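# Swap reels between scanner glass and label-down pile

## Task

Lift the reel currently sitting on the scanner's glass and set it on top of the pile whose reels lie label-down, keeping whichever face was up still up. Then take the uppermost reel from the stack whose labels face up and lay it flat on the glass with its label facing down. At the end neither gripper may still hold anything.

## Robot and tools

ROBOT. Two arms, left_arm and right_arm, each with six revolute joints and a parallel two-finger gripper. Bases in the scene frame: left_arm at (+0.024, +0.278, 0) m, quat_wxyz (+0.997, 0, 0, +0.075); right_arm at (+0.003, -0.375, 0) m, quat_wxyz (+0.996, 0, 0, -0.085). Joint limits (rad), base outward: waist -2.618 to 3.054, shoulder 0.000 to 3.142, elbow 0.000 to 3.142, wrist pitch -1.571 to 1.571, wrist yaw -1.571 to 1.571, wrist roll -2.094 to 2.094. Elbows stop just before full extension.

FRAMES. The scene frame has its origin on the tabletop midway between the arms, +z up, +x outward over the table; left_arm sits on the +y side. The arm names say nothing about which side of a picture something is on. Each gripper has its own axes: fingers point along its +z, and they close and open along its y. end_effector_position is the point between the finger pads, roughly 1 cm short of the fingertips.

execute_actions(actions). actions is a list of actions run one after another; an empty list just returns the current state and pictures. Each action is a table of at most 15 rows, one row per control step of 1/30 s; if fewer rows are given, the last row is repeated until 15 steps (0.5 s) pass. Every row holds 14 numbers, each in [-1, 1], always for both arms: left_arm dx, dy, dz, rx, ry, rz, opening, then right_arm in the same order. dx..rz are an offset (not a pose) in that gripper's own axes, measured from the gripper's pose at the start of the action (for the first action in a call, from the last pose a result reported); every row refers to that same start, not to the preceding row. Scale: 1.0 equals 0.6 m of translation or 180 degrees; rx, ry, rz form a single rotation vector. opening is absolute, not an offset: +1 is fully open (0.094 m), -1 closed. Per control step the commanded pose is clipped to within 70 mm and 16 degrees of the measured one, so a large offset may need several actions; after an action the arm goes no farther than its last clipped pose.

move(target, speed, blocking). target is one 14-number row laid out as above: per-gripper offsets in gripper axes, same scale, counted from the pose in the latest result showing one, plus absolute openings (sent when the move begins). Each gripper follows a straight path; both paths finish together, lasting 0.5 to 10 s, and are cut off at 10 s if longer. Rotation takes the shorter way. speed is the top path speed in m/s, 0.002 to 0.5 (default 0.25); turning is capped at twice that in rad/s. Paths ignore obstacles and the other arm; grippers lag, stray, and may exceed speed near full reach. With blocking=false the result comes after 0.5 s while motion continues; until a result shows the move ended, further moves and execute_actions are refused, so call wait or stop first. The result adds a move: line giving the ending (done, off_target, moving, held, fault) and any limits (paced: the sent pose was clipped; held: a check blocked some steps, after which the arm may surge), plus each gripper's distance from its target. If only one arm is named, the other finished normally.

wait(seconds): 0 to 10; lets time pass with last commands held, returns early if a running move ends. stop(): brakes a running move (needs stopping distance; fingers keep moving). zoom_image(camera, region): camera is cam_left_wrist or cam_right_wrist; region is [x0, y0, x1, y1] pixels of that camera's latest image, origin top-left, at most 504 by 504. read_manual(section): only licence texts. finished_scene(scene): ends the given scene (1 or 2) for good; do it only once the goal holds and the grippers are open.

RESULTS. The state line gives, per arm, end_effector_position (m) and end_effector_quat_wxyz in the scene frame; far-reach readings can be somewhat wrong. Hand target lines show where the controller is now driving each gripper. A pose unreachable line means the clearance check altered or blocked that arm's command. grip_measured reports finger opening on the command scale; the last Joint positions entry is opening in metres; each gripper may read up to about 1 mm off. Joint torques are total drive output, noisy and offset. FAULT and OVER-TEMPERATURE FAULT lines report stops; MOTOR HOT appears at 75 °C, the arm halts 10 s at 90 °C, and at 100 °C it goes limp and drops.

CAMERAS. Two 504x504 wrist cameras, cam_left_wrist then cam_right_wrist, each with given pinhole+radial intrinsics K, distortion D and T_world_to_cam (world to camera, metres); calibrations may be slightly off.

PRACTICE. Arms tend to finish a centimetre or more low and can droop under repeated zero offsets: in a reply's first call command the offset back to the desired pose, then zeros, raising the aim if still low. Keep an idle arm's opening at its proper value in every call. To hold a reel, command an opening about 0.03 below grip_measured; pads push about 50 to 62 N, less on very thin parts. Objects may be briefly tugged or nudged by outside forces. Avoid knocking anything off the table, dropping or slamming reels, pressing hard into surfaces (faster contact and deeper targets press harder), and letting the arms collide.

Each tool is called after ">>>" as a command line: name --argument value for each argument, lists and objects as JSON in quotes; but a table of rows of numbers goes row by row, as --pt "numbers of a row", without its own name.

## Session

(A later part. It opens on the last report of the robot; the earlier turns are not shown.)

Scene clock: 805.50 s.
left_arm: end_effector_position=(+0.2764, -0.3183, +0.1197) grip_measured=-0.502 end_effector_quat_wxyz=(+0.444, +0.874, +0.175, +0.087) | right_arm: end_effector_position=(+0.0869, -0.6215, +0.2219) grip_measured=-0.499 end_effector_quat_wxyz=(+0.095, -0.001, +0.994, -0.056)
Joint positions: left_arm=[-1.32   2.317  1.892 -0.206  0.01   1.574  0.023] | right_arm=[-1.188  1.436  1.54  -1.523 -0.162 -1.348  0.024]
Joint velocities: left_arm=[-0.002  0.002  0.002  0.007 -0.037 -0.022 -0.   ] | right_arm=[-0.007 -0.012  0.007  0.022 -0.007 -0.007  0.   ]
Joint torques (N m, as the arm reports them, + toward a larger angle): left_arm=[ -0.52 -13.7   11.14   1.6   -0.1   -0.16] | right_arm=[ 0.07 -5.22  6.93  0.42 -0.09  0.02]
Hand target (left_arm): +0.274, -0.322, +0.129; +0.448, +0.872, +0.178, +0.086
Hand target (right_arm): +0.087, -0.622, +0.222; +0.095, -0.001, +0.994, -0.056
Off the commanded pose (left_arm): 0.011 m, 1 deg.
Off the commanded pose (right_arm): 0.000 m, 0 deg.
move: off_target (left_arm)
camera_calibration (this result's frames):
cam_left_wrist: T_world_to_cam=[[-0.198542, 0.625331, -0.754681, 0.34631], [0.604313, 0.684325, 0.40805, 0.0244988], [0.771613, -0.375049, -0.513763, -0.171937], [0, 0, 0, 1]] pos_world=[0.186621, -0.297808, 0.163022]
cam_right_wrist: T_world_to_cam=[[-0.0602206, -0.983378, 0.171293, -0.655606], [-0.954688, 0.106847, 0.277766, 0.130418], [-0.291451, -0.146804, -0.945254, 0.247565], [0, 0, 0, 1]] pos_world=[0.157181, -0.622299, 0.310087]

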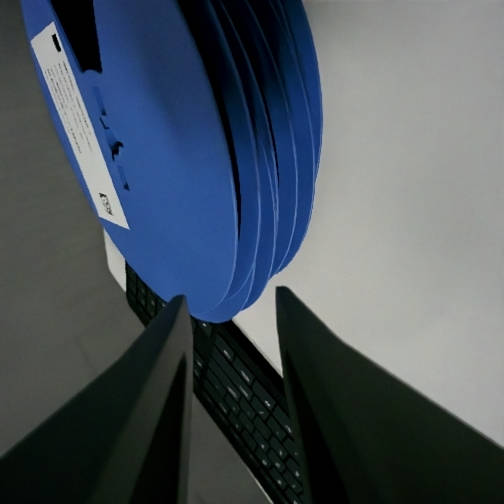

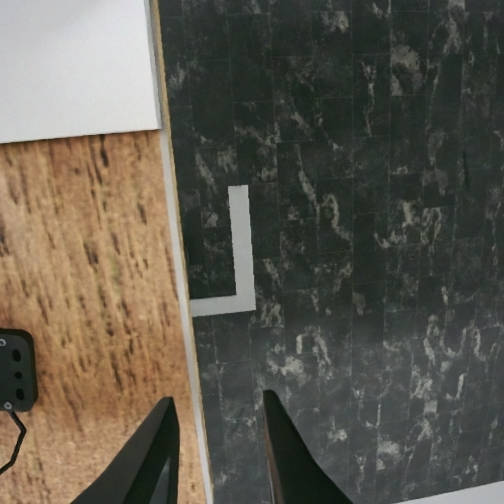

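>>> move --target '[0,-0.006,0.045,0,0,0,-0.5, 0,0,0,0,0,0,-0.5]' --speed 0.04

Scene clock: 818.90 s.
left_arm: end_effector_position=(+0.2818, -0.3309, +0.0896) grip_measured=-0.502 end_effector_quat_wxyz=(+0.433, +0.880, +0.176, +0.085) | right_arm: end_effector_position=(+0.0868, -0.6216, +0.2219) grip_measured=-0.499 end_effector_quat_wxyz=(+0.095, -0.001, +0.994, -0.056)
Joint positions: left_arm=[-1.32   2.418  1.971 -0.209  0.009  1.573  0.023] | right_arm=[-1.188  1.436  1.54  -1.523 -0.161 -1.348  0.024]
Joint velocities: left_arm=[-0.002 -0.012 -0.027  0.051 -0.022 -0.022 -0.001] | right_arm=[-0.027 -0.002 -0.007 -0.051  0.022 -0.051 -0.   ]
Joint torques (N m, as the arm reports them, + toward a larger angle): left_arm=[  0.06 -13.97  11.19   1.81  -0.03  -0.02] | right_arm=[ 0.03 -5.24  6.95  0.43 -0.09  0.03]
Hand target (left_arm): +0.284, -0.336, +0.101; +0.444, +0.874, +0.175, +0.087
Hand target (right_arm): +0.087, -0.622, +0.222; +0.095, -0.001, +0.994, -0.056
Off the commanded pose (left_arm): 0.013 m, 1 deg.
Off the commanded pose (right_arm): 0.000 m, 0 deg.
move: off_target (left_arm)
camera_calibration (this result's frames):
cam_left_wrist: T_world_to_cam=[[-0.206505, 0.643015, -0.737487, 0.339127], [0.608171, 0.674798, 0.418062, 0.036962], [0.766475, -0.362187, -0.530412, -0.189088], [0, 0, 0, 1]] pos_world=[0.192483, -0.311491, 0.134354]
cam_right_wrist: T_world_to_cam=[[-0.0602139, -0.983361, 0.171394, -0.655636], [-0.95458, 0.106924, 0.278109, 0.130323], [-0.291808, -0.146863, -0.945135, 0.247502], [0, 0, 0, 1]] pos_world=[0.157148, -0.622312, 0.310051]

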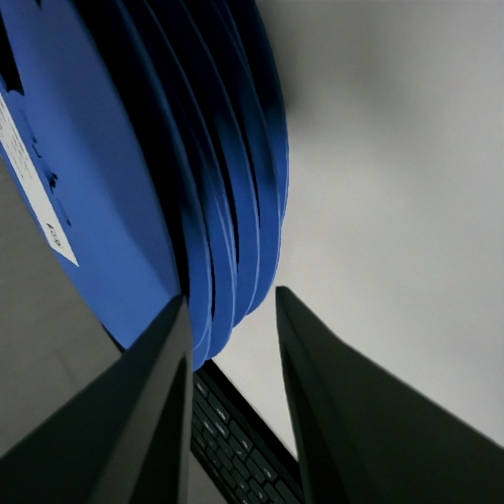

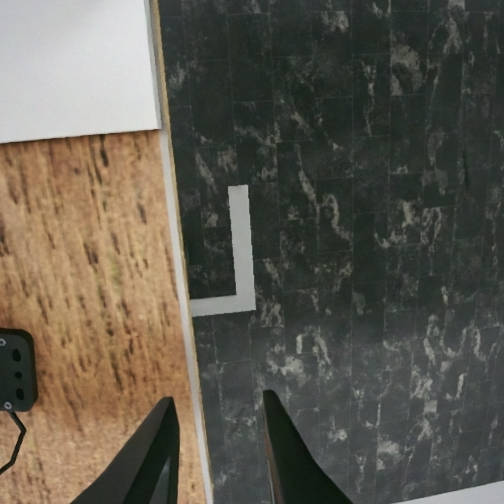

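>>> move --target '[0,0.045,-0.032,0,0,0,-0.5, 0,0,0,0,0,0,-0.5]' --speed 0.03

Scene clock: 823.70 s.
left_arm: end_effector_position=(+0.2818, -0.3307, +0.1020) grip_measured=-0.502 end_effector_quat_wxyz=(+0.424, +0.884, +0.177, +0.083) | right_arm: end_effector_position=(+0.0868, -0.6216, +0.2219) grip_measured=-0.499 end_effector_quat_wxyz=(+0.095, -0.001, +0.994, -0.056)
Joint positions: left_arm=[-1.32   2.418  2.036 -0.295  0.009  1.573  0.023] | right_arm=[-1.188  1.436  1.54  -1.523 -0.161 -1.348  0.024]
Joint velocities: left_arm=[-0.002 -0.002 -0.012 -0.066  0.022 -0.007 -0.   ] | right_arm=[-0.002  0.007 -0.002 -0.022  0.051 -0.066 -0.001]
Joint torques (N m, as the arm reports them, + toward a larger angle): left_arm=[ -0.01 -15.94  11.22   1.54  -0.04  -0.03] | right_arm=[ 0.07 -5.23  6.94  0.42 -0.09  0.01]
Hand target (left_arm): +0.282, -0.332, +0.123; +0.434, +0.880, +0.176, +0.085
Hand target (right_arm): +0.087, -0.622, +0.222; +0.095, -0.001, +0.994, -0.056
Off the commanded pose (left_arm): 0.021 m, 1 deg.
Off the commanded pose (right_arm): 0.000 m, 0 deg.
move: off_target (left_arm)
camera_calibration (this result's frames):
cam_left_wrist: T_world_to_cam=[[-0.212283, 0.65661, -0.723739, 0.352797], [0.611508, 0.666947, 0.425722, 0.0273917], [0.762229, -0.352199, -0.543104, -0.176595], [0, 0, 0, 1]] pos_world=[0.192749, -0.312116, 0.147762]
cam_right_wrist: T_world_to_cam=[[-0.0602139, -0.983361, 0.171394, -0.655636], [-0.95458, 0.106924, 0.278109, 0.130323], [-0.291808, -0.146863, -0.945135, 0.247502], [0, 0, 0, 1]] pos_world=[0.157148, -0.622312, 0.310051]

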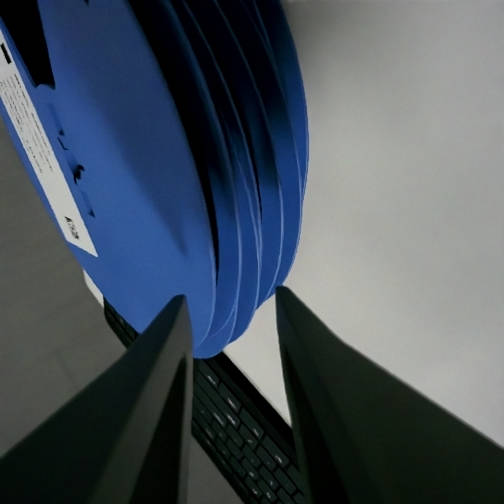

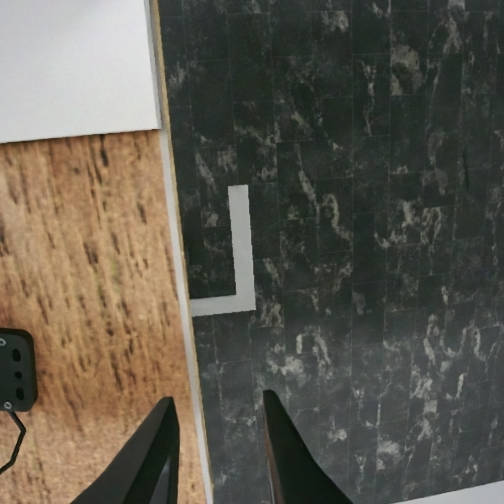

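>>> execute_actions --actions '[[[0,0.045,0.012,0,0,0,-0.5,0,0,0,0,0,0,-0.5]],[[0,0.035,0.012,0,0,0,-0.5,0,0,0,0,0,0,-0.5]]]'

Scene clock: 836.50 s.
left_arm: end_effector_position=(+0.2989, -0.3711, +0.1258) grip_measured=-0.502 end_effector_quat_wxyz=(+0.438, +0.877, +0.175, +0.086) | right_arm: end_effector_position=(+0.0867, -0.6216, +0.2218) grip_measured=-0.499 end_effector_quat_wxyz=(+0.094, -0.001, +0.994, -0.056)
Joint positions: left_arm=[-1.32   2.693  2.62  -0.572  0.009  1.573  0.023] | right_arm=[-1.188  1.436  1.54  -1.523 -0.161 -1.348  0.024]
Joint velocities: left_arm=[-0.007  0.042  0.12  -0.154  0.066  0.022  0.002] | right_arm=[-0.022 -0.002  0.002 -0.037  0.037 -0.051 -0.001]
Joint torques (N m, as the arm reports them, + toward a larger angle): left_arm=[  0.   -15.42  11.18   1.58  -0.04  -0.03] | right_arm=[ 0.06 -5.2   6.99  0.43 -0.1   0.02]
Hand target (left_arm): +0.298, -0.368, +0.129; +0.432, +0.881, +0.176, +0.084
Hand target (right_arm): +0.087, -0.622, +0.222; +0.094, -0.001, +0.994, -0.056
Off the commanded pose (left_arm): 0.004 m, 1 deg.
Off the commanded pose (right_arm): 0.000 m, 0 deg.
camera_calibration (this result's frames):
cam_left_wrist: T_world_to_cam=[[-0.202964, 0.634684, -0.745642, 0.392095], [0.606186, 0.679468, 0.413354, 0.0414876], [0.768989, -0.368102, -0.522644, -0.201476], [0, 0, 0, 1]] pos_world=[0.209365, -0.35121, 0.169913]
cam_right_wrist: T_world_to_cam=[[-0.0602003, -0.983326, 0.171595, -0.655695], [-0.954362, 0.107078, 0.278796, 0.130132], [-0.292521, -0.14698, -0.944896, 0.247375], [0, 0, 0, 1]] pos_world=[0.157083, -0.622338, 0.309977]

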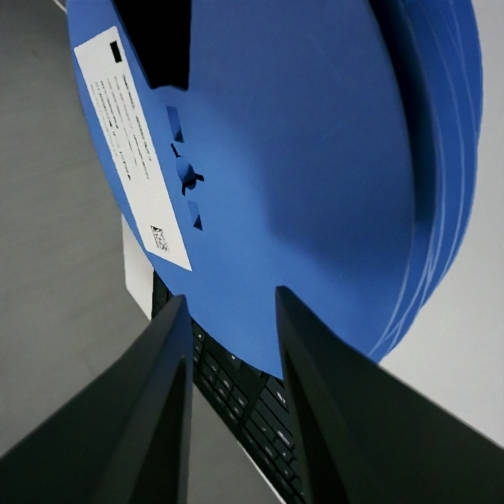

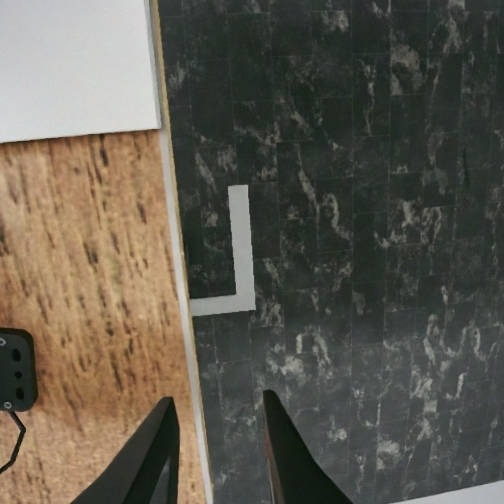

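>>> move --target '[0,-0.05,-0.042,0,0,0,-0.5, 0,0,0,0,0,0,-0.5]' --speed 0.03

Scene clock: 845.13 s.
left_arm: end_effector_position=(+0.2844, -0.3367, +0.1031) grip_measured=-0.502 end_effector_quat_wxyz=(+0.427, +0.883, +0.177, +0.084) | right_arm: end_effector_position=(+0.0867, -0.6216, +0.2218) grip_measured=-0.499 end_effector_quat_wxyz=(+0.094, -0.001, +0.994, -0.056)
Joint positions: left_arm=[-1.32   2.446  2.086 -0.311  0.009  1.573  0.023] | right_arm=[-1.188  1.436  1.54  -1.523 -0.161 -1.348  0.024]
Joint velocities: left_arm=[ 0.002  0.002  0.017 -0.066 -0.037 -0.007 -0.   ] | right_arm=[-0.012  0.017 -0.017  0.007  0.007 -0.051  0.   ]
Joint torques (N m, as the arm reports them, + toward a larger angle): left_arm=[  0.03 -16.39   6.99   1.93  -0.03  -0.02] | right_arm=[ 0.05 -5.24  6.94  0.43 -0.08  0.01]
Hand target (left_arm): +0.284, -0.337, +0.117; +0.438, +0.877, +0.176, +0.086
Hand target (right_arm): +0.087, -0.622, +0.222; +0.094, -0.001, +0.994, -0.056
Off the commanded pose (left_arm): 0.014 m, 1 deg.
Off the commanded pose (right_arm): 0.000 m, 0 deg.
move: off_target (left_arm)
camera_calibration (this result's frames):
cam_left_wrist: T_world_to_cam=[[-0.210478, 0.652282, -0.728167, 0.35663], [0.610139, 0.669624, 0.423479, 0.0308421], [0.763826, -0.35515, -0.538924, -0.181995], [0, 0, 0, 1]] pos_world=[0.195257, -0.317912, 0.148543]
cam_right_wrist: T_world_to_cam=[[-0.0602003, -0.983326, 0.171595, -0.655695], [-0.954362, 0.107078, 0.278796, 0.130132], [-0.292521, -0.14698, -0.944896, 0.247375], [0, 0, 0, 1]] pos_world=[0.157083, -0.622338, 0.309977]

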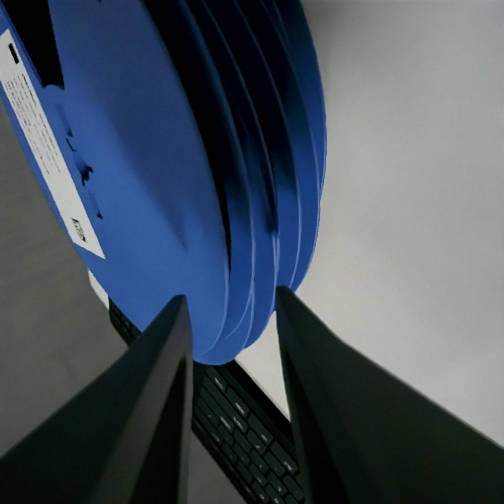

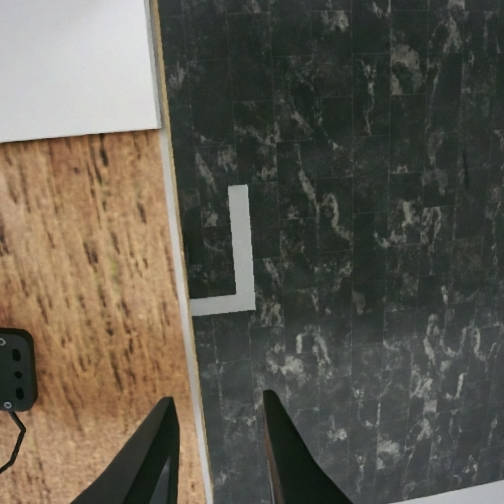

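>>> move --target '[0,0.05,0.027,0,0,0,-0.5, 0,0,0,0,0,0,-0.5]' --speed 0.02

Scene clock: 853.73 s.
left_arm: end_effector_position=(+0.2956, -0.3631, +0.1035) grip_measured=-0.502 end_effector_quat_wxyz=(+0.419, +0.887, +0.178, +0.082) | right_arm: end_effector_position=(+0.0866, -0.6216, +0.2218) grip_measured=-0.499 end_effector_quat_wxyz=(+0.094, -0.001, +0.994, -0.056)
Joint positions: left_arm=[-1.32   2.653  2.487 -0.523  0.009  1.573  0.023] | right_arm=[-1.188  1.436  1.54  -1.523 -0.16  -1.348  0.024]
Joint velocities: left_arm=[-0.007  0.007  0.017 -0.022  0.007  0.051 -0.001] | right_arm=[ 0.007  0.007 -0.007 -0.037  0.037  0.066 -0.001]
Joint torques (N m, as the arm reports them, + toward a larger angle): left_arm=[  0.01 -15.69  11.56   1.69  -0.03  -0.03] | right_arm=[ 0.04 -5.25  6.93  0.42 -0.09  0.02]
Hand target (left_arm): +0.296, -0.365, +0.117; +0.427, +0.883, +0.177, +0.084
Hand target (right_arm): +0.087, -0.622, +0.222; +0.094, -0.001, +0.994, -0.056
Off the commanded pose (left_arm): 0.013 m, 1 deg.
Off the commanded pose (right_arm): 0.000 m, 0 deg.
move: off_target (left_arm)
camera_calibration (this result's frames):
cam_left_wrist: T_world_to_cam=[[-0.215541, 0.664196, -0.715811, 0.381009], [0.613132, 0.662581, 0.430181, 0.0373597], [0.760007, -0.346165, -0.550053, -0.194166], [0, 0, 0, 1]] pos_world=[0.206784, -0.345032, 0.149857]
cam_right_wrist: T_world_to_cam=[[-0.0601935, -0.983309, 0.171696, -0.655725], [-0.954253, 0.107155, 0.279139, 0.130037], [-0.292878, -0.147039, -0.944776, 0.247311], [0, 0, 0, 1]] pos_world=[0.15705, -0.622351, 0.309941]

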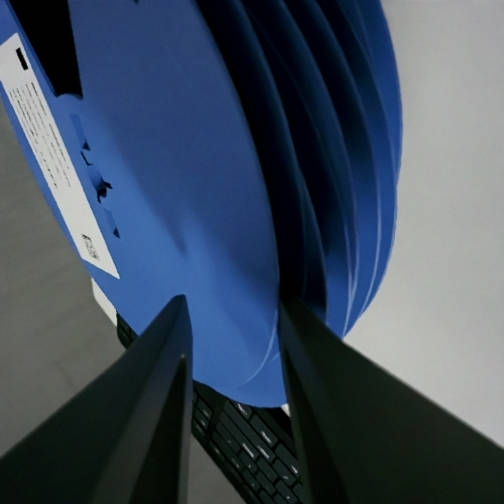

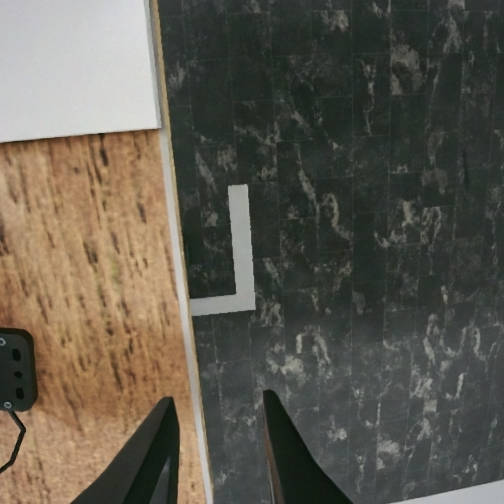

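>>> execute_actions --actions '[[[0,0.018,-0.012,0,0,0,-0.95,0,0,0,0,0,0,-0.5]],[[0,0.018,-0.012,0,0,0,-1,0,0,0,0,0,0,-0.5]]]'

Scene clock: 863.97 s.
left_arm: end_effector_position=(+0.2985, -0.3699, +0.1294) grip_measured=-0.984 end_effector_quat_wxyz=(+0.437, +0.878, +0.176, +0.086) | right_arm: end_effector_position=(+0.0865, -0.6216, +0.2218) grip_measured=-0.499 end_effector_quat_wxyz=(+0.094, -0.001, +0.994, -0.056)
Joint positions: left_arm=[-1.32   2.693  2.637 -0.593  0.009  1.574  0.001] | right_arm=[-1.188  1.436  1.54  -1.523 -0.16  -1.348  0.024]
Joint velocities: left_arm=[-0.017  0.032  0.017 -0.095 -0.022  0.051  0.002] | right_arm=[ 0.007  0.002 -0.007 -0.022  0.007 -0.037  0.   ]
Joint torques (N m, as the arm reports them, + toward a larger angle): left_arm=[  0.02 -15.05  10.88   1.4   -0.04  -0.03] | right_arm=[ 0.03 -5.2   6.98  0.43 -0.08  0.02]
Hand target (left_arm): +0.297, -0.366, +0.126; +0.424, +0.884, +0.177, +0.083
Hand target (right_arm): +0.087, -0.622, +0.222; +0.094, -0.001, +0.994, -0.056
Off the commanded pose (left_arm): 0.006 m, 2 deg.
Off the commanded pose (right_arm): 0.000 m, 0 deg.
camera_calibration (this result's frames):
cam_left_wrist: T_world_to_cam=[[-0.203644, 0.637174, -0.743329, 0.394742], [0.606488, 0.678119, 0.415123, 0.0386393], [0.768571, -0.366283, -0.524533, -0.197787], [0, 0, 0, 1]] pos_world=[0.208966, -0.350168, 0.173638]
cam_right_wrist: T_world_to_cam=[[-0.0601866, -0.983292, 0.171797, -0.655755], [-0.954144, 0.107232, 0.279482, 0.129942], [-0.293235, -0.147098, -0.944656, 0.247248], [0, 0, 0, 1]] pos_world=[0.157017, -0.622363, 0.309904]

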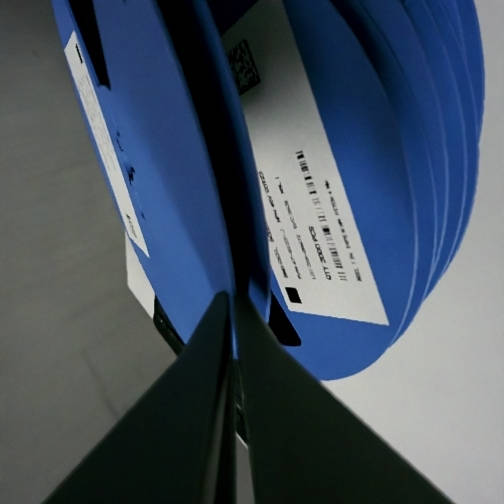

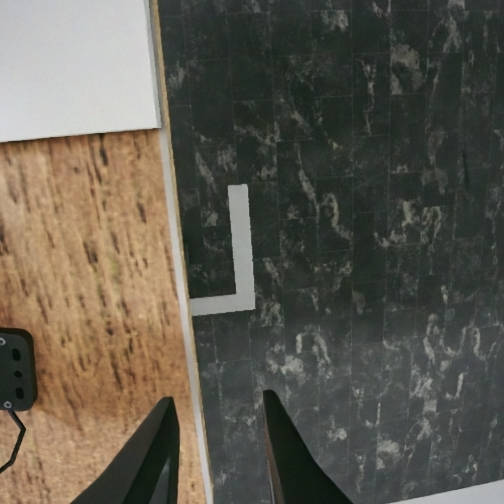

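>>> move --target '[0,0.17,-0.17,0.12,0,0,-1, 0,0,0,0,0,0,-0.5]' --speed 0.04

Scene clock: 875.40 s.
left_arm: end_effector_position=(+0.2904, -0.3509, +0.2293) grip_measured=-0.989 end_effector_quat_wxyz=(+0.470, +0.861, +0.172, +0.093) | right_arm: end_effector_position=(+0.0865, -0.6216, +0.2218) grip_measured=-0.499 end_effector_quat_wxyz=(+0.094, -0.001, +0.994, -0.056)
Joint positions: left_arm=[-1.32   2.619  2.845 -0.797  0.009  1.574  0.001] | right_arm=[-1.188  1.436  1.54  -1.523 -0.159 -1.348  0.024]
Joint velocities: left_arm=[-0.012 -0.012 -0.017  0.007 -0.007  0.022 -0.001] | right_arm=[-0.012 -0.007 -0.007  0.051 -0.051 -0.007  0.001]
Joint torques (N m, as the arm reports them, + toward a larger angle): left_arm=[ -0.19 -17.83  10.5    2.1   -0.07  -0.03] | right_arm=[ 0.05 -5.21  6.96  0.42 -0.09  0.02]
Hand target (left_arm): +0.288, -0.349, +0.271; +0.506, +0.840, +0.167, +0.100
Hand target (right_arm): +0.087, -0.622, +0.222; +0.094, -0.001, +0.994, -0.056
Off the commanded pose (left_arm): 0.043 m, 26 deg; orientation clipped at the last step of the last action.
Off the commanded pose (right_arm): 0.000 m, 0 deg.
elbow stopped short (left arm): the move would have taken joint 3 (elbow) straighter than the controller allows; a more bent joint 3 avoids this.
move: off_target (left_arm); limits=paced
camera_calibration (this result's frames):
cam_left_wrist: T_world_to_cam=[[-0.180487, 0.582692, -0.792398, 0.440606], [0.594436, 0.706473, 0.38411, 0.00974625], [0.783626, -0.401703, -0.473883, -0.160635], [0, 0, 0, 1]] pos_world=[0.199608, -0.328151, 0.26927]
cam_right_wrist: T_world_to_cam=[[-0.0601797, -0.983275, 0.171897, -0.655785], [-0.954035, 0.107309, 0.279825, 0.129847], [-0.293591, -0.147156, -0.944536, 0.247184], [0, 0, 0, 1]] pos_world=[0.156984, -0.622376, 0.309867]

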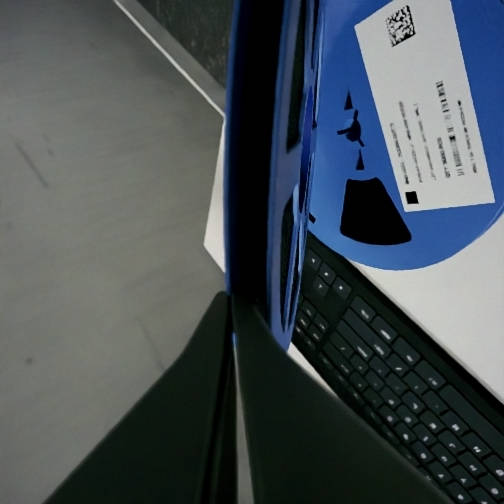

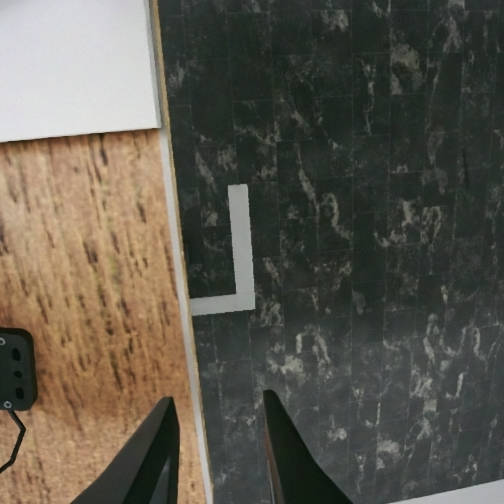

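>>> move --target '[0.02,-0.157,-0.32,0.2,0,0,-1, 0,0,0,0,0,0,-0.5]' --speed 0.05

Scene clock: 887.50 s.
left_arm: end_effector_position=(+0.2168, -0.1563, +0.2426) grip_measured=-0.988 end_effector_quat_wxyz=(+0.180, +0.963, +0.198, +0.035) | right_arm: end_effector_position=(+0.0864, -0.6216, +0.2218) grip_measured=-0.499 end_effector_quat_wxyz=(+0.094, -0.001, +0.994, -0.056)
Joint positions: left_arm=[-1.302  2.222  2.598 -1.577  0.009  1.583  0.001] | right_arm=[-1.188  1.436  1.54  -1.523 -0.159 -1.348  0.024]
Joint velocities: left_arm=[-0.012 -0.002  0.017 -0.051 -0.022  0.022  0.   ] | right_arm=[ 0.022 -0.007 -0.002 -0.066 -0.051 -0.022  0.001]
Joint torques (N m, as the arm reports them, + toward a larger angle): left_arm=[  0.64 -13.12   5.82   0.96   0.02   0.07] | right_arm=[ 0.04 -5.2   6.92  0.43 -0.09  0.02]
Hand target (left_arm): +0.217, -0.150, +0.253; +0.187, +0.962, +0.197, +0.035
Hand target (right_arm): +0.086, -0.622, +0.222; +0.094, -0.001, +0.994, -0.056
Off the commanded pose (left_arm): 0.013 m, 1 deg.
Off the commanded pose (right_arm): 0.000 m, 0 deg.
joint sent to its limit (left arm) — the command would take joint 4 (wrist pitch) past its lower limit, so that joint was sent only as far as its limit.
move: off_target (left_arm)
camera_calibration (this result's frames):
cam_left_wrist: T_world_to_cam=[[-0.324514, 0.902852, -0.282045, 0.281931], [0.708972, 0.429556, 0.559322, -0.199719], [0.626139, -0.0184539, -0.779493, 0.149785], [0, 0, 0, 1]] pos_world=[0.139299, -0.165988, 0.307981]
cam_right_wrist: T_world_to_cam=[[-0.0601727, -0.983258, 0.171998, -0.655815], [-0.953925, 0.107387, 0.280168, 0.129751], [-0.293948, -0.147215, -0.944416, 0.24712], [0, 0, 0, 1]] pos_world=[0.156951, -0.622389, 0.309831]

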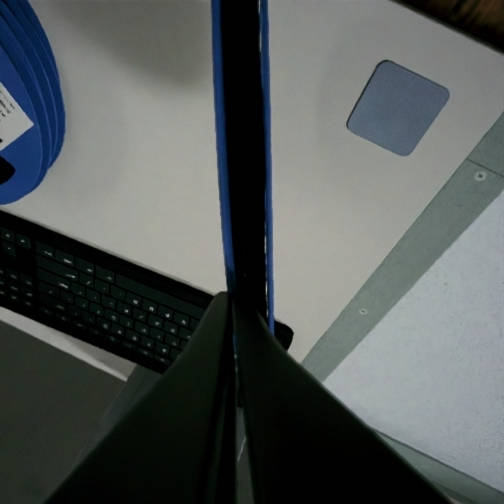

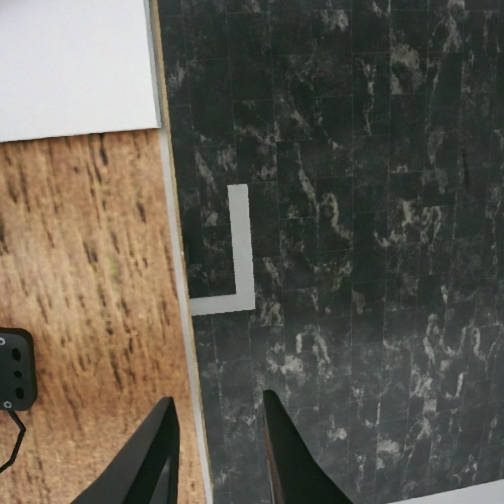

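Aligned. Roll 180°.

>>> move --target '[0,0.012,-0.012,0,0,-0.5,-1, 0,0,0,0,0,0,-0.5]' --speed 0.15

>>> move --target '[0,0,-0.015,0,0,-0.49,-1, 0,0,0,0,0,0,-0.5]' --speed 0.15

Scene clock: 898.10 s.
left_arm: end_effector_position=(+0.2176, -0.1581, +0.2401) grip_measured=-0.989 end_effector_quat_wxyz=(+0.151, +0.546, +0.818, -0.101) | right_arm: end_effector_position=(+0.0864, -0.6216, +0.2218) grip_measured=-0.499 end_effector_quat_wxyz=(+0.094, -0.001, +0.994, -0.056)
Joint positions: left_arm=[-1.302  2.236  2.613 -1.582  0.009  0.025  0.001] | right_arm=[-1.188  1.436  1.54  -1.523 -0.159 -1.348  0.024]
Joint velocities: left_arm=[ 0.007 -0.002 -0.007  0.037  0.037  0.022  0.001] | right_arm=[-0.002  0.007 -0.012 -0.037 -0.007  0.007 -0.001]
Joint torques (N m, as the arm reports them, + toward a larger angle): left_arm=[  0.   -11.52   9.52   0.98  -0.04  -0.13] | right_arm=[ 0.04 -5.26  6.94  0.43 -0.07  0.02]
Hand target (left_arm): +0.218, -0.159, +0.251; +0.165, +0.540, +0.818, -0.111
Hand target (right_arm): +0.086, -0.622, +0.222; +0.094, -0.001, +0.994, -0.056
Off the commanded pose (left_arm): 0.012 m, 1 deg.
Off the commanded pose (right_arm): 0.000 m, 0 deg.
joint sent to its limit (left arm) — the command would take joint 4 (wrist pitch) past its lower limit, so that joint was sent only as far as its limit.
move: off_target (left_arm)
camera_calibration (this result's frames):
cam_left_wrist: T_world_to_cam=[[-0.951191, -0.303498, 0.055896, 0.147599], [-0.282701, 0.929579, 0.236566, 0.174176], [-0.123757, 0.209218, -0.970006, 0.392131], [0, 0, 0, 1]] pos_world=[0.238163, -0.199155, 0.330915]
cam_right_wrist: T_world_to_cam=[[-0.0601727, -0.983258, 0.171998, -0.655815], [-0.953925, 0.107387, 0.280168, 0.129751], [-0.293948, -0.147215, -0.944416, 0.24712], [0, 0, 0, 1]] pos_world=[0.156951, -0.622389, 0.309831]

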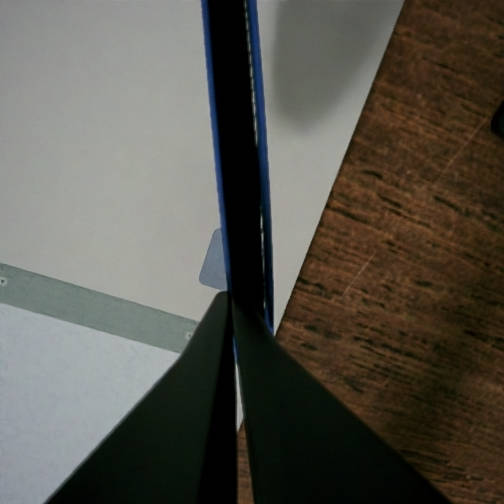

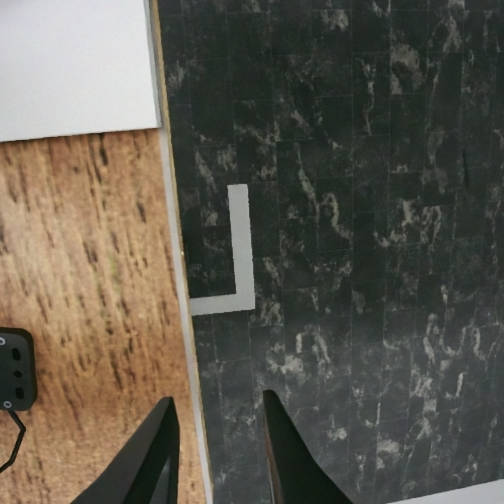

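Scene clock: 903.67 s.
left_arm: end_effector_position=(+0.2176, -0.1581, +0.2401) grip_measured=-0.989 end_effector_quat_wxyz=(+0.040, -0.171, +0.968, -0.177) | right_arm: end_effector_position=(+0.0864, -0.6217, +0.2218) grip_measured=-0.499 end_effector_quat_wxyz=(+0.093, -0.001, +0.994, -0.056)
Joint positions: left_arm=[-1.302  2.236  2.613 -1.582  0.009 -1.503  0.001] | right_arm=[-1.188  1.436  1.54  -1.523 -0.159 -1.348  0.024]
Joint velocities: left_arm=[ 0.007  0.017 -0.007  0.066 -0.007 -0.037  0.   ] | right_arm=[-0.007  0.007  0.007 -0.037  0.007  0.051 -0.001]
Joint torques (N m, as the arm reports them, + toward a larger angle): left_arm=[  0.02 -12.74   5.92   0.99  -0.04  -0.1 ] | right_arm=[ 0.04 -5.23  6.94  0.43 -0.08  0.01]
Hand target (left_arm): +0.216, -0.155, +0.248; +0.040, -0.176, +0.966, -0.184
Hand target (right_arm): +0.086, -0.622, +0.222; +0.094, -0.001, +0.994, -0.056
Off the commanded pose (left_arm): 0.009 m, 1 deg.
Off the commanded pose (right_arm): 0.000 m, 0 deg.
joint sent to its limit (left arm) — the command would take joint 4 (wrist pitch) past its lower limit, so that joint was sent only as far as its limit.
move: done
camera_calibration (this result's frames):
cam_left_wrist: T_world_to_cam=[[0.250225, -0.866786, 0.431357, -0.292948], [-0.876129, -0.013105, 0.481899, 0.0953811], [-0.41205, -0.498508, -0.762695, 0.293218], [0, 0, 0, 1]] pos_world=[0.27769, -0.106502, 0.304037]
cam_right_wrist: T_world_to_cam=[[-0.0601657, -0.983241, 0.172098, -0.655845], [-0.953816, 0.107464, 0.280511, 0.129656], [-0.294305, -0.147273, -0.944296, 0.247056], [0, 0, 0, 1]] pos_world=[0.156919, -0.622402, 0.309794]

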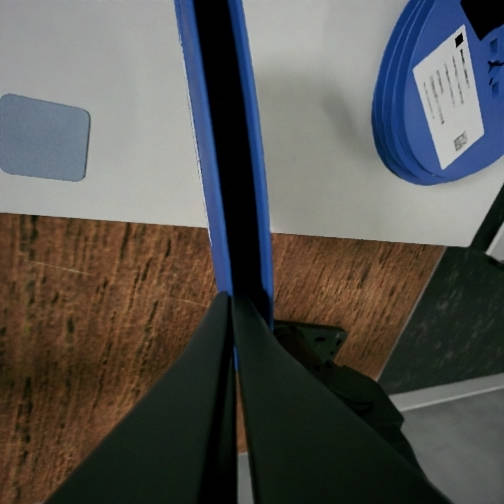

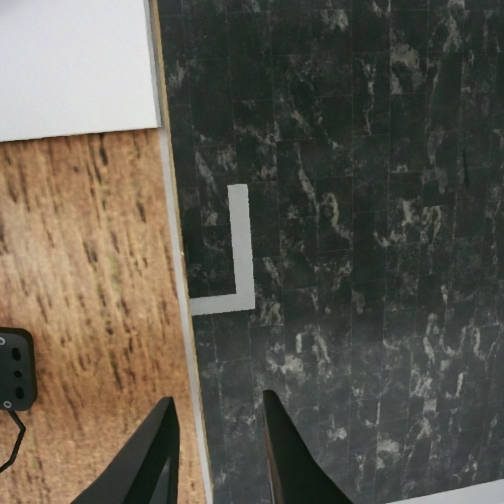

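>>> move --target '[-0.411,0.33,-0.12,-0.004,-0.084,-0.221,-1, 0,0,0,0,0,0,-0.5]' --speed 0.06

Scene clock: 917.50 s.
left_arm: end_effector_position=(+0.3729, +0.1218, +0.2328) grip_measured=-0.989 end_effector_quat_wxyz=(+0.086, -0.517, +0.841, -0.137) | right_arm: end_effector_position=(+0.0863, -0.6217, +0.2218) grip_measured=-0.499 end_effector_quat_wxyz=(+0.093, -0.001, +0.994, -0.056)
Joint positions: left_arm=[-0.568  1.754  1.879 -1.372  0.014 -1.522  0.001] | right_arm=[-1.188  1.436  1.54  -1.523 -0.158 -1.348  0.024]
Joint velocities: left_arm=[-0.007  0.012 -0.017 -0.037 -0.022  0.007 -0.   ] | right_arm=[ 0.002  0.012  0.002 -0.081 -0.022 -0.037 -0.   ]
Joint torques (N m, as the arm reports them, + toward a larger angle): left_arm=[ 0.41 -9.46  7.1   1.2   0.01  0.09] | right_arm=[ 0.05 -5.26  6.95  0.42 -0.08  0.02]
Hand target (left_arm): +0.376, +0.122, +0.244; +0.099, -0.512, +0.839, -0.157
Hand target (right_arm): +0.086, -0.622, +0.222; +0.093, -0.001, +0.994, -0.056
Off the commanded pose (left_arm): 0.009 m, 2 deg.
Off the commanded pose (right_arm): 0.000 m, 0 deg.
move: done
camera_calibration (this result's frames):
cam_left_wrist: T_world_to_cam=[[0.791225, -0.466363, 0.395561, -0.328285], [-0.611494, -0.609869, 0.504118, 0.207496], [0.00613841, -0.640755, -0.767721, 0.353775], [0, 0, 0, 1]] pos_world=[0.384458, 0.200129, 0.296855]
cam_right_wrist: T_world_to_cam=[[-0.0601587, -0.983223, 0.172199, -0.655875], [-0.953706, 0.107541, 0.280854, 0.129561], [-0.294661, -0.147331, -0.944176, 0.246993], [0, 0, 0, 1]] pos_world=[0.156886, -0.622415, 0.309758]

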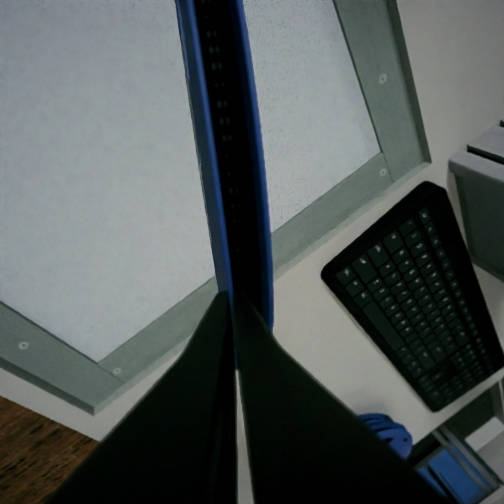

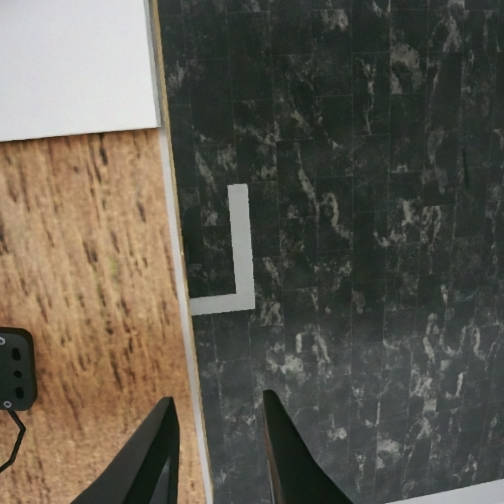

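>>> move --target '[0,0.132,0.075,0.12,0,0,-1, 0,0,0,0,0,0,-0.5]' --speed 0.04

Scene clock: 928.13 s.
left_arm: end_effector_position=(+0.3330, +0.1399, +0.1975) grip_measured=-0.989 end_effector_quat_wxyz=(+0.205, -0.477, +0.786, -0.337) | right_arm: end_effector_position=(+0.0863, -0.6217, +0.2218) grip_measured=-0.499 end_effector_quat_wxyz=(+0.093, -0.001, +0.994, -0.056)
Joint positions: left_arm=[-0.541  1.13   0.935 -0.568  0.063 -1.508  0.001] | right_arm=[-1.188  1.436  1.54  -1.523 -0.158 -1.348  0.024]
Joint velocities: left_arm=[ 0.007 -0.002 -0.002  0.066  0.007 -0.081  0.   ] | right_arm=[ 0.007 -0.007 -0.007 -0.037 -0.022  0.007 -0.   ]
Joint torques (N m, as the arm reports them, + toward a larger angle): left_arm=[ 0.81 -1.52  3.77  1.13 -0.04  0.11] | right_arm=[ 0.03 -5.26  6.92  0.42 -0.08  0.02]
Hand target (left_arm): +0.320, +0.150, +0.166; +0.180, -0.489, +0.802, -0.293
Hand target (right_arm): +0.086, -0.622, +0.222; +0.093, -0.001, +0.994, -0.056
Off the commanded pose (left_arm): 0.037 m, 6 deg.
Off the commanded pose (right_arm): 0.000 m, 0 deg.
move: off_target (left_arm)
camera_calibration (this result's frames):
cam_left_wrist: T_world_to_cam=[[0.527707, -0.340997, 0.777976, -0.279658], [-0.799815, -0.507896, 0.319903, 0.296763], [0.286044, -0.791052, -0.540755, 0.221435], [0, 0, 0, 1]] pos_world=[0.321593, 0.230529, 0.242373]
cam_right_wrist: T_world_to_cam=[[-0.0601587, -0.983223, 0.172199, -0.655875], [-0.953706, 0.107541, 0.280854, 0.129561], [-0.294661, -0.147331, -0.944176, 0.246993], [0, 0, 0, 1]] pos_world=[0.156886, -0.622415, 0.309758]

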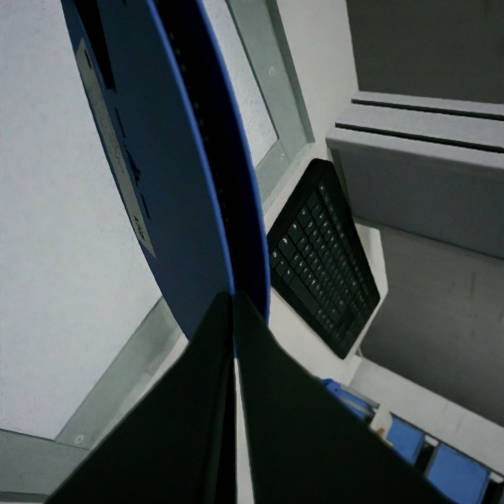

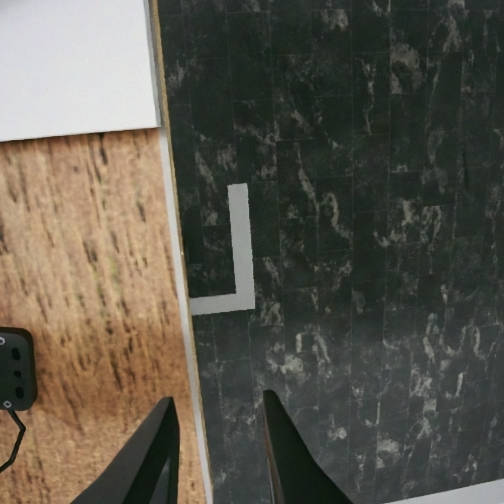

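>>> move --target '[0,-0.085,0.055,0.05,0,0,-1, 0,0,0,0,0,0,-0.5]' --speed 0.04

Scene clock: 948.67 s.
left_arm: end_effector_position=(+0.3760, +0.1221, +0.1920) grip_measured=-0.989 end_effector_quat_wxyz=(+0.226, -0.470, +0.769, -0.369) | right_arm: end_effector_position=(+0.0862, -0.6217, +0.2218) grip_measured=-0.499 end_effector_quat_wxyz=(+0.093, -0.001, +0.994, -0.056)
Joint positions: left_arm=[-0.541  1.265  0.934 -0.346  0.064 -1.518  0.001] | right_arm=[-1.188  1.436  1.54  -1.523 -0.158 -1.348  0.024]
Joint velocities: left_arm=[-0.002  0.007  0.007 -0.051 -0.022 -0.037  0.   ] | right_arm=[-0.012  0.007  0.007  0.037  0.095 -0.095 -0.001]
Joint torques (N m, as the arm reports them, + toward a larger angle): left_arm=[-0.85 -4.03 10.71  2.29 -0.02 -0.1 ] | right_arm=[ 0.04 -5.23  6.96  0.43 -0.09  0.03]
Hand target (left_arm): +0.384, +0.113, +0.212; +0.242, -0.458, +0.758, -0.397
Hand target (right_arm): +0.086, -0.622, +0.222; +0.093, -0.001, +0.994, -0.056
Off the commanded pose (left_arm): 0.024 m, 4 deg.
Off the commanded pose (right_arm): 0.000 m, 0 deg.
move: off_target (left_arm)
camera_calibration (this result's frames):
cam_left_wrist: T_world_to_cam=[[0.469321, -0.306372, 0.828175, -0.296046], [-0.819183, -0.501202, 0.278812, 0.338246], [0.329663, -0.809279, -0.486199, 0.16749], [0, 0, 0, 1]] pos_world=[0.36081, 0.214375, 0.232305]
cam_right_wrist: T_world_to_cam=[[-0.0601516, -0.983206, 0.1723, -0.655905], [-0.953597, 0.107618, 0.281197, 0.129466], [-0.295018, -0.14739, -0.944056, 0.246929], [0, 0, 0, 1]] pos_world=[0.156853, -0.622428, 0.309721]

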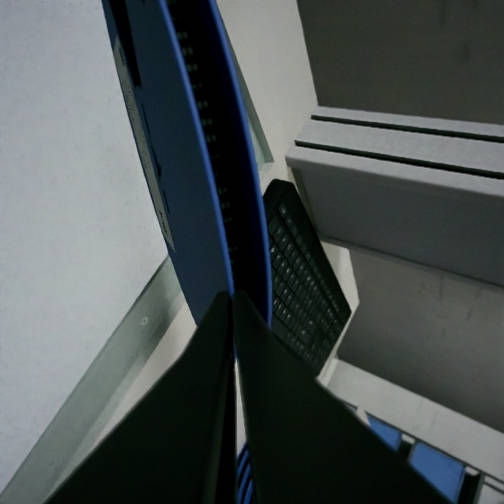

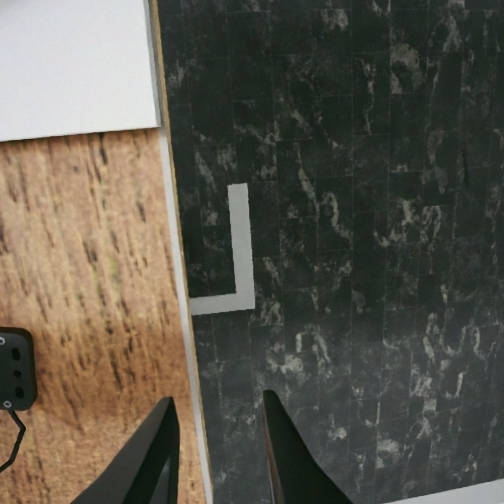

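>>> move --target '[0,0.145,0.03,0.04,0,0,-1, 0,0,0,0,0,0,-0.5]' --speed 0.03

Scene clock: 958.93 s.
left_arm: end_effector_position=(+0.3405, +0.1397, +0.1046) grip_measured=-0.989 end_effector_quat_wxyz=(+0.246, -0.461, +0.751, -0.403) | right_arm: end_effector_position=(+0.0862, -0.6217, +0.2218) grip_measured=-0.499 end_effector_quat_wxyz=(+0.093, -0.001, +0.994, -0.056)
Joint positions: left_arm=[-0.522  1.171  0.439  0.143  0.084 -1.518  0.001] | right_arm=[-1.188  1.436  1.54  -1.523 -0.157 -1.348  0.024]
Joint velocities: left_arm=[ 0.007 -0.017  0.002  0.022  0.022 -0.022 -0.001] | right_arm=[ 0.007 -0.002 -0.002  0.007 -0.066 -0.007  0.   ]
Joint torques (N m, as the arm reports them, + toward a larger angle): left_arm=[ 0.68 -4.4   6.56  2.11  0.09  0.07] | right_arm=[-0.01 -5.22  6.93  0.42 -0.08  0.02]
Hand target (left_arm): +0.342, +0.141, +0.112; +0.256, -0.454, +0.745, -0.416
Hand target (right_arm): +0.086, -0.622, +0.222; +0.093, -0.001, +0.994, -0.056
Off the commanded pose (left_arm): 0.008 m, 2 deg.
Off the commanded pose (right_arm): 0.000 m, 0 deg.
move: done
camera_calibration (this result's frames):
cam_left_wrist: T_world_to_cam=[[0.40492, -0.268503, 0.87404, -0.189746], [-0.837884, -0.491646, 0.237137, 0.351732], [0.366047, -0.828366, -0.424052, 0.134653], [0, 0, 0, 1]] pos_world=[0.322254, 0.233522, 0.139537]
cam_right_wrist: T_world_to_cam=[[-0.0601445, -0.983189, 0.1724, -0.655934], [-0.953487, 0.107695, 0.28154, 0.129371], [-0.295374, -0.147448, -0.943935, 0.246865], [0, 0, 0, 1]] pos_world=[0.15682, -0.62244, 0.309685]

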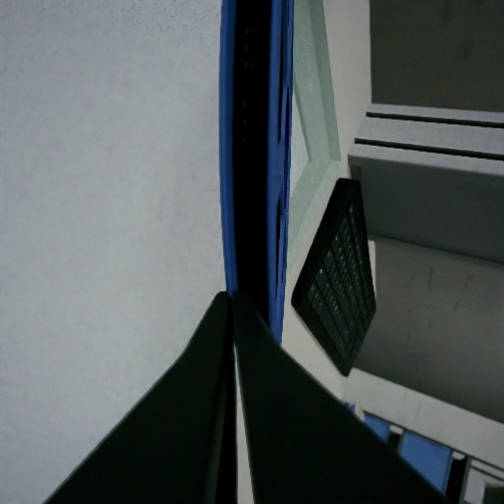

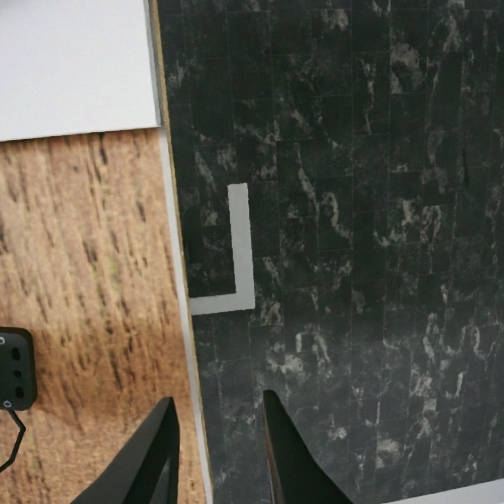

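>>> move --target '[0,0.078,0.015,0.01,0,0,-1, 0,0,0,0,0,0,-0.5]' --speed 0.025

>>> execute_actions --actions '[[[0,0.01,0,0,0,0,-0.85,0,0,0,0,0,0,-0.5]],[[0,0,0,0,0,0,-0.7,0,0,0,0,0,0,-0.5]],[[0,0,-0.04,0,0,0,-0.7,0,0,0,0,0,0,-0.5]],[[0,0,-0.04,0,0,0,-0.7,0,0,0,0,0,0,-0.5]]]'

Scene clock: 970.37 s.
left_arm: end_effector_position=(+0.3267, +0.1458, +0.0651) grip_measured=-0.989 end_effector_quat_wxyz=(+0.255, -0.457, +0.744, -0.416) | right_arm: end_effector_position=(+0.0862, -0.6217, +0.2218) grip_measured=-0.499 end_effector_quat_wxyz=(+0.093, -0.001, +0.994, -0.056)
Joint positions: left_arm=[-0.518  1.249  0.25   0.446  0.088 -1.518  0.001] | right_arm=[-1.188  1.436  1.54  -1.523 -0.157 -1.348  0.024]
Joint velocities: left_arm=[ 0.002 -0.002 -0.002 -0.022 -0.051 -0.007  0.   ] | right_arm=[-0.012  0.002  0.002  0.051 -0.007  0.007  0.   ]
Joint torques (N m, as the arm reports them, + toward a larger angle): left_arm=[ 0.69 -1.75  5.25  2.11  0.07  0.03] | right_arm=[ 0.04 -5.25  6.95  0.43 -0.08  0.02]
Hand target (left_arm): +0.325, +0.148, +0.060; +0.253, -0.457, +0.745, -0.415
Hand target (right_arm): +0.086, -0.622, +0.222; +0.093, -0.001, +0.994, -0.056
Off the commanded pose (left_arm): 0.006 m, 0 deg.
Off the commanded pose (right_arm): 0.000 m, 0 deg.
move: done
camera_calibration (this result's frames):
cam_left_wrist: T_world_to_cam=[[0.375694, -0.254744, 0.891044, -0.141562], [-0.844977, -0.489041, 0.216457, 0.355823], [0.380616, -0.834233, -0.398983, 0.122524], [0, 0, 0, 1]] pos_world=[0.307211, 0.240163, 0.0980024]
cam_right_wrist: T_world_to_cam=[[-0.0601445, -0.983189, 0.1724, -0.655934], [-0.953487, 0.107695, 0.28154, 0.129371], [-0.295374, -0.147448, -0.943935, 0.246865], [0, 0, 0, 1]] pos_world=[0.15682, -0.62244, 0.309685]

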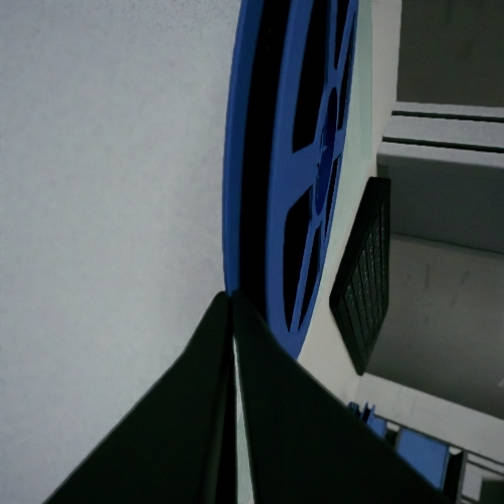

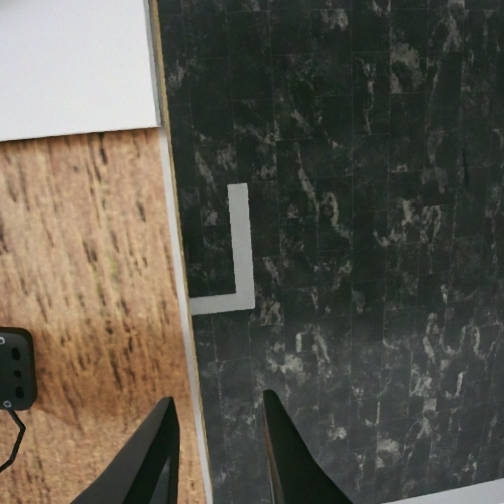

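Scene clock: 972.37 s.
left_arm: end_effector_position=(+0.2934, +0.1585, +0.0903) grip_measured=-0.702 end_effector_quat_wxyz=(+0.260, -0.454, +0.740, -0.424) | right_arm: end_effector_position=(+0.0860, -0.6217, +0.2217) grip_measured=-0.499 end_effector_quat_wxyz=(+0.092, -0.001, +0.994, -0.057)
Joint positions: left_arm=[-0.518  0.884  0.207  0.144  0.088 -1.518  0.014] | right_arm=[-1.188  1.436  1.54  -1.523 -0.157 -1.348  0.024]
Joint velocities: left_arm=[-0.012 -0.017 -0.017 -0.081 -0.066 -0.051 -0.001] | right_arm=[-0.017  0.002  0.002 -0.007  0.007  0.095  0.   ]
Joint torques (N m, as the arm reports them, + toward a larger angle): left_arm=[ 0.82 -2.21  7.89  1.71  0.08  0.04] | right_arm=[ 0.05 -5.26  6.91  0.42 -0.09  0.01]
Hand target (left_arm): +0.291, +0.161, +0.089; +0.258, -0.456, +0.742, -0.420
Hand target (right_arm): +0.086, -0.622, +0.222; +0.093, -0.001, +0.994, -0.057
Off the commanded pose (left_arm): 0.004 m, 1 deg.
Off the commanded pose (right_arm): 0.000 m, 0 deg.
camera_calibration (this result's frames):
cam_left_wrist: T_world_to_cam=[[0.358138, -0.247949, 0.900143, -0.144991], [-0.849235, -0.487142, 0.203698, 0.330578], [0.387991, -0.837385, -0.385032, 0.15294], [0, 0, 0, 1]] pos_world=[0.273326, 0.253158, 0.122061]
cam_right_wrist: T_world_to_cam=[[-0.0601302, -0.983155, 0.172601, -0.655994], [-0.953267, 0.107849, 0.282226, 0.129181], [-0.296087, -0.147565, -0.943693, 0.246737], [0, 0, 0, 1]] pos_world=[0.156754, -0.622466, 0.309612]

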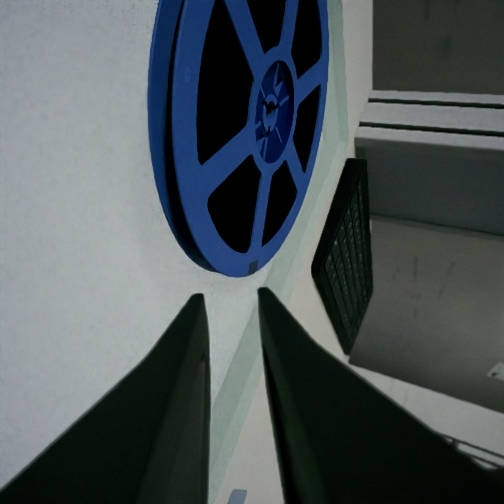

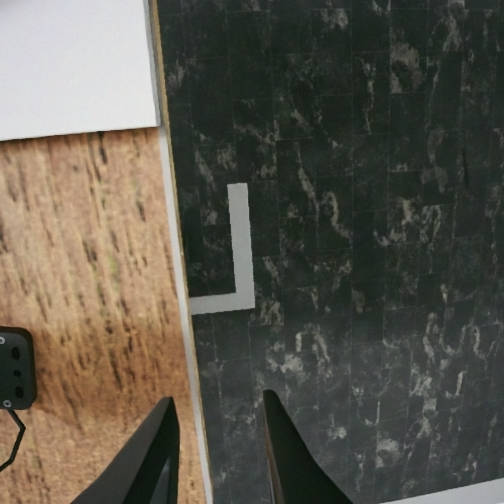

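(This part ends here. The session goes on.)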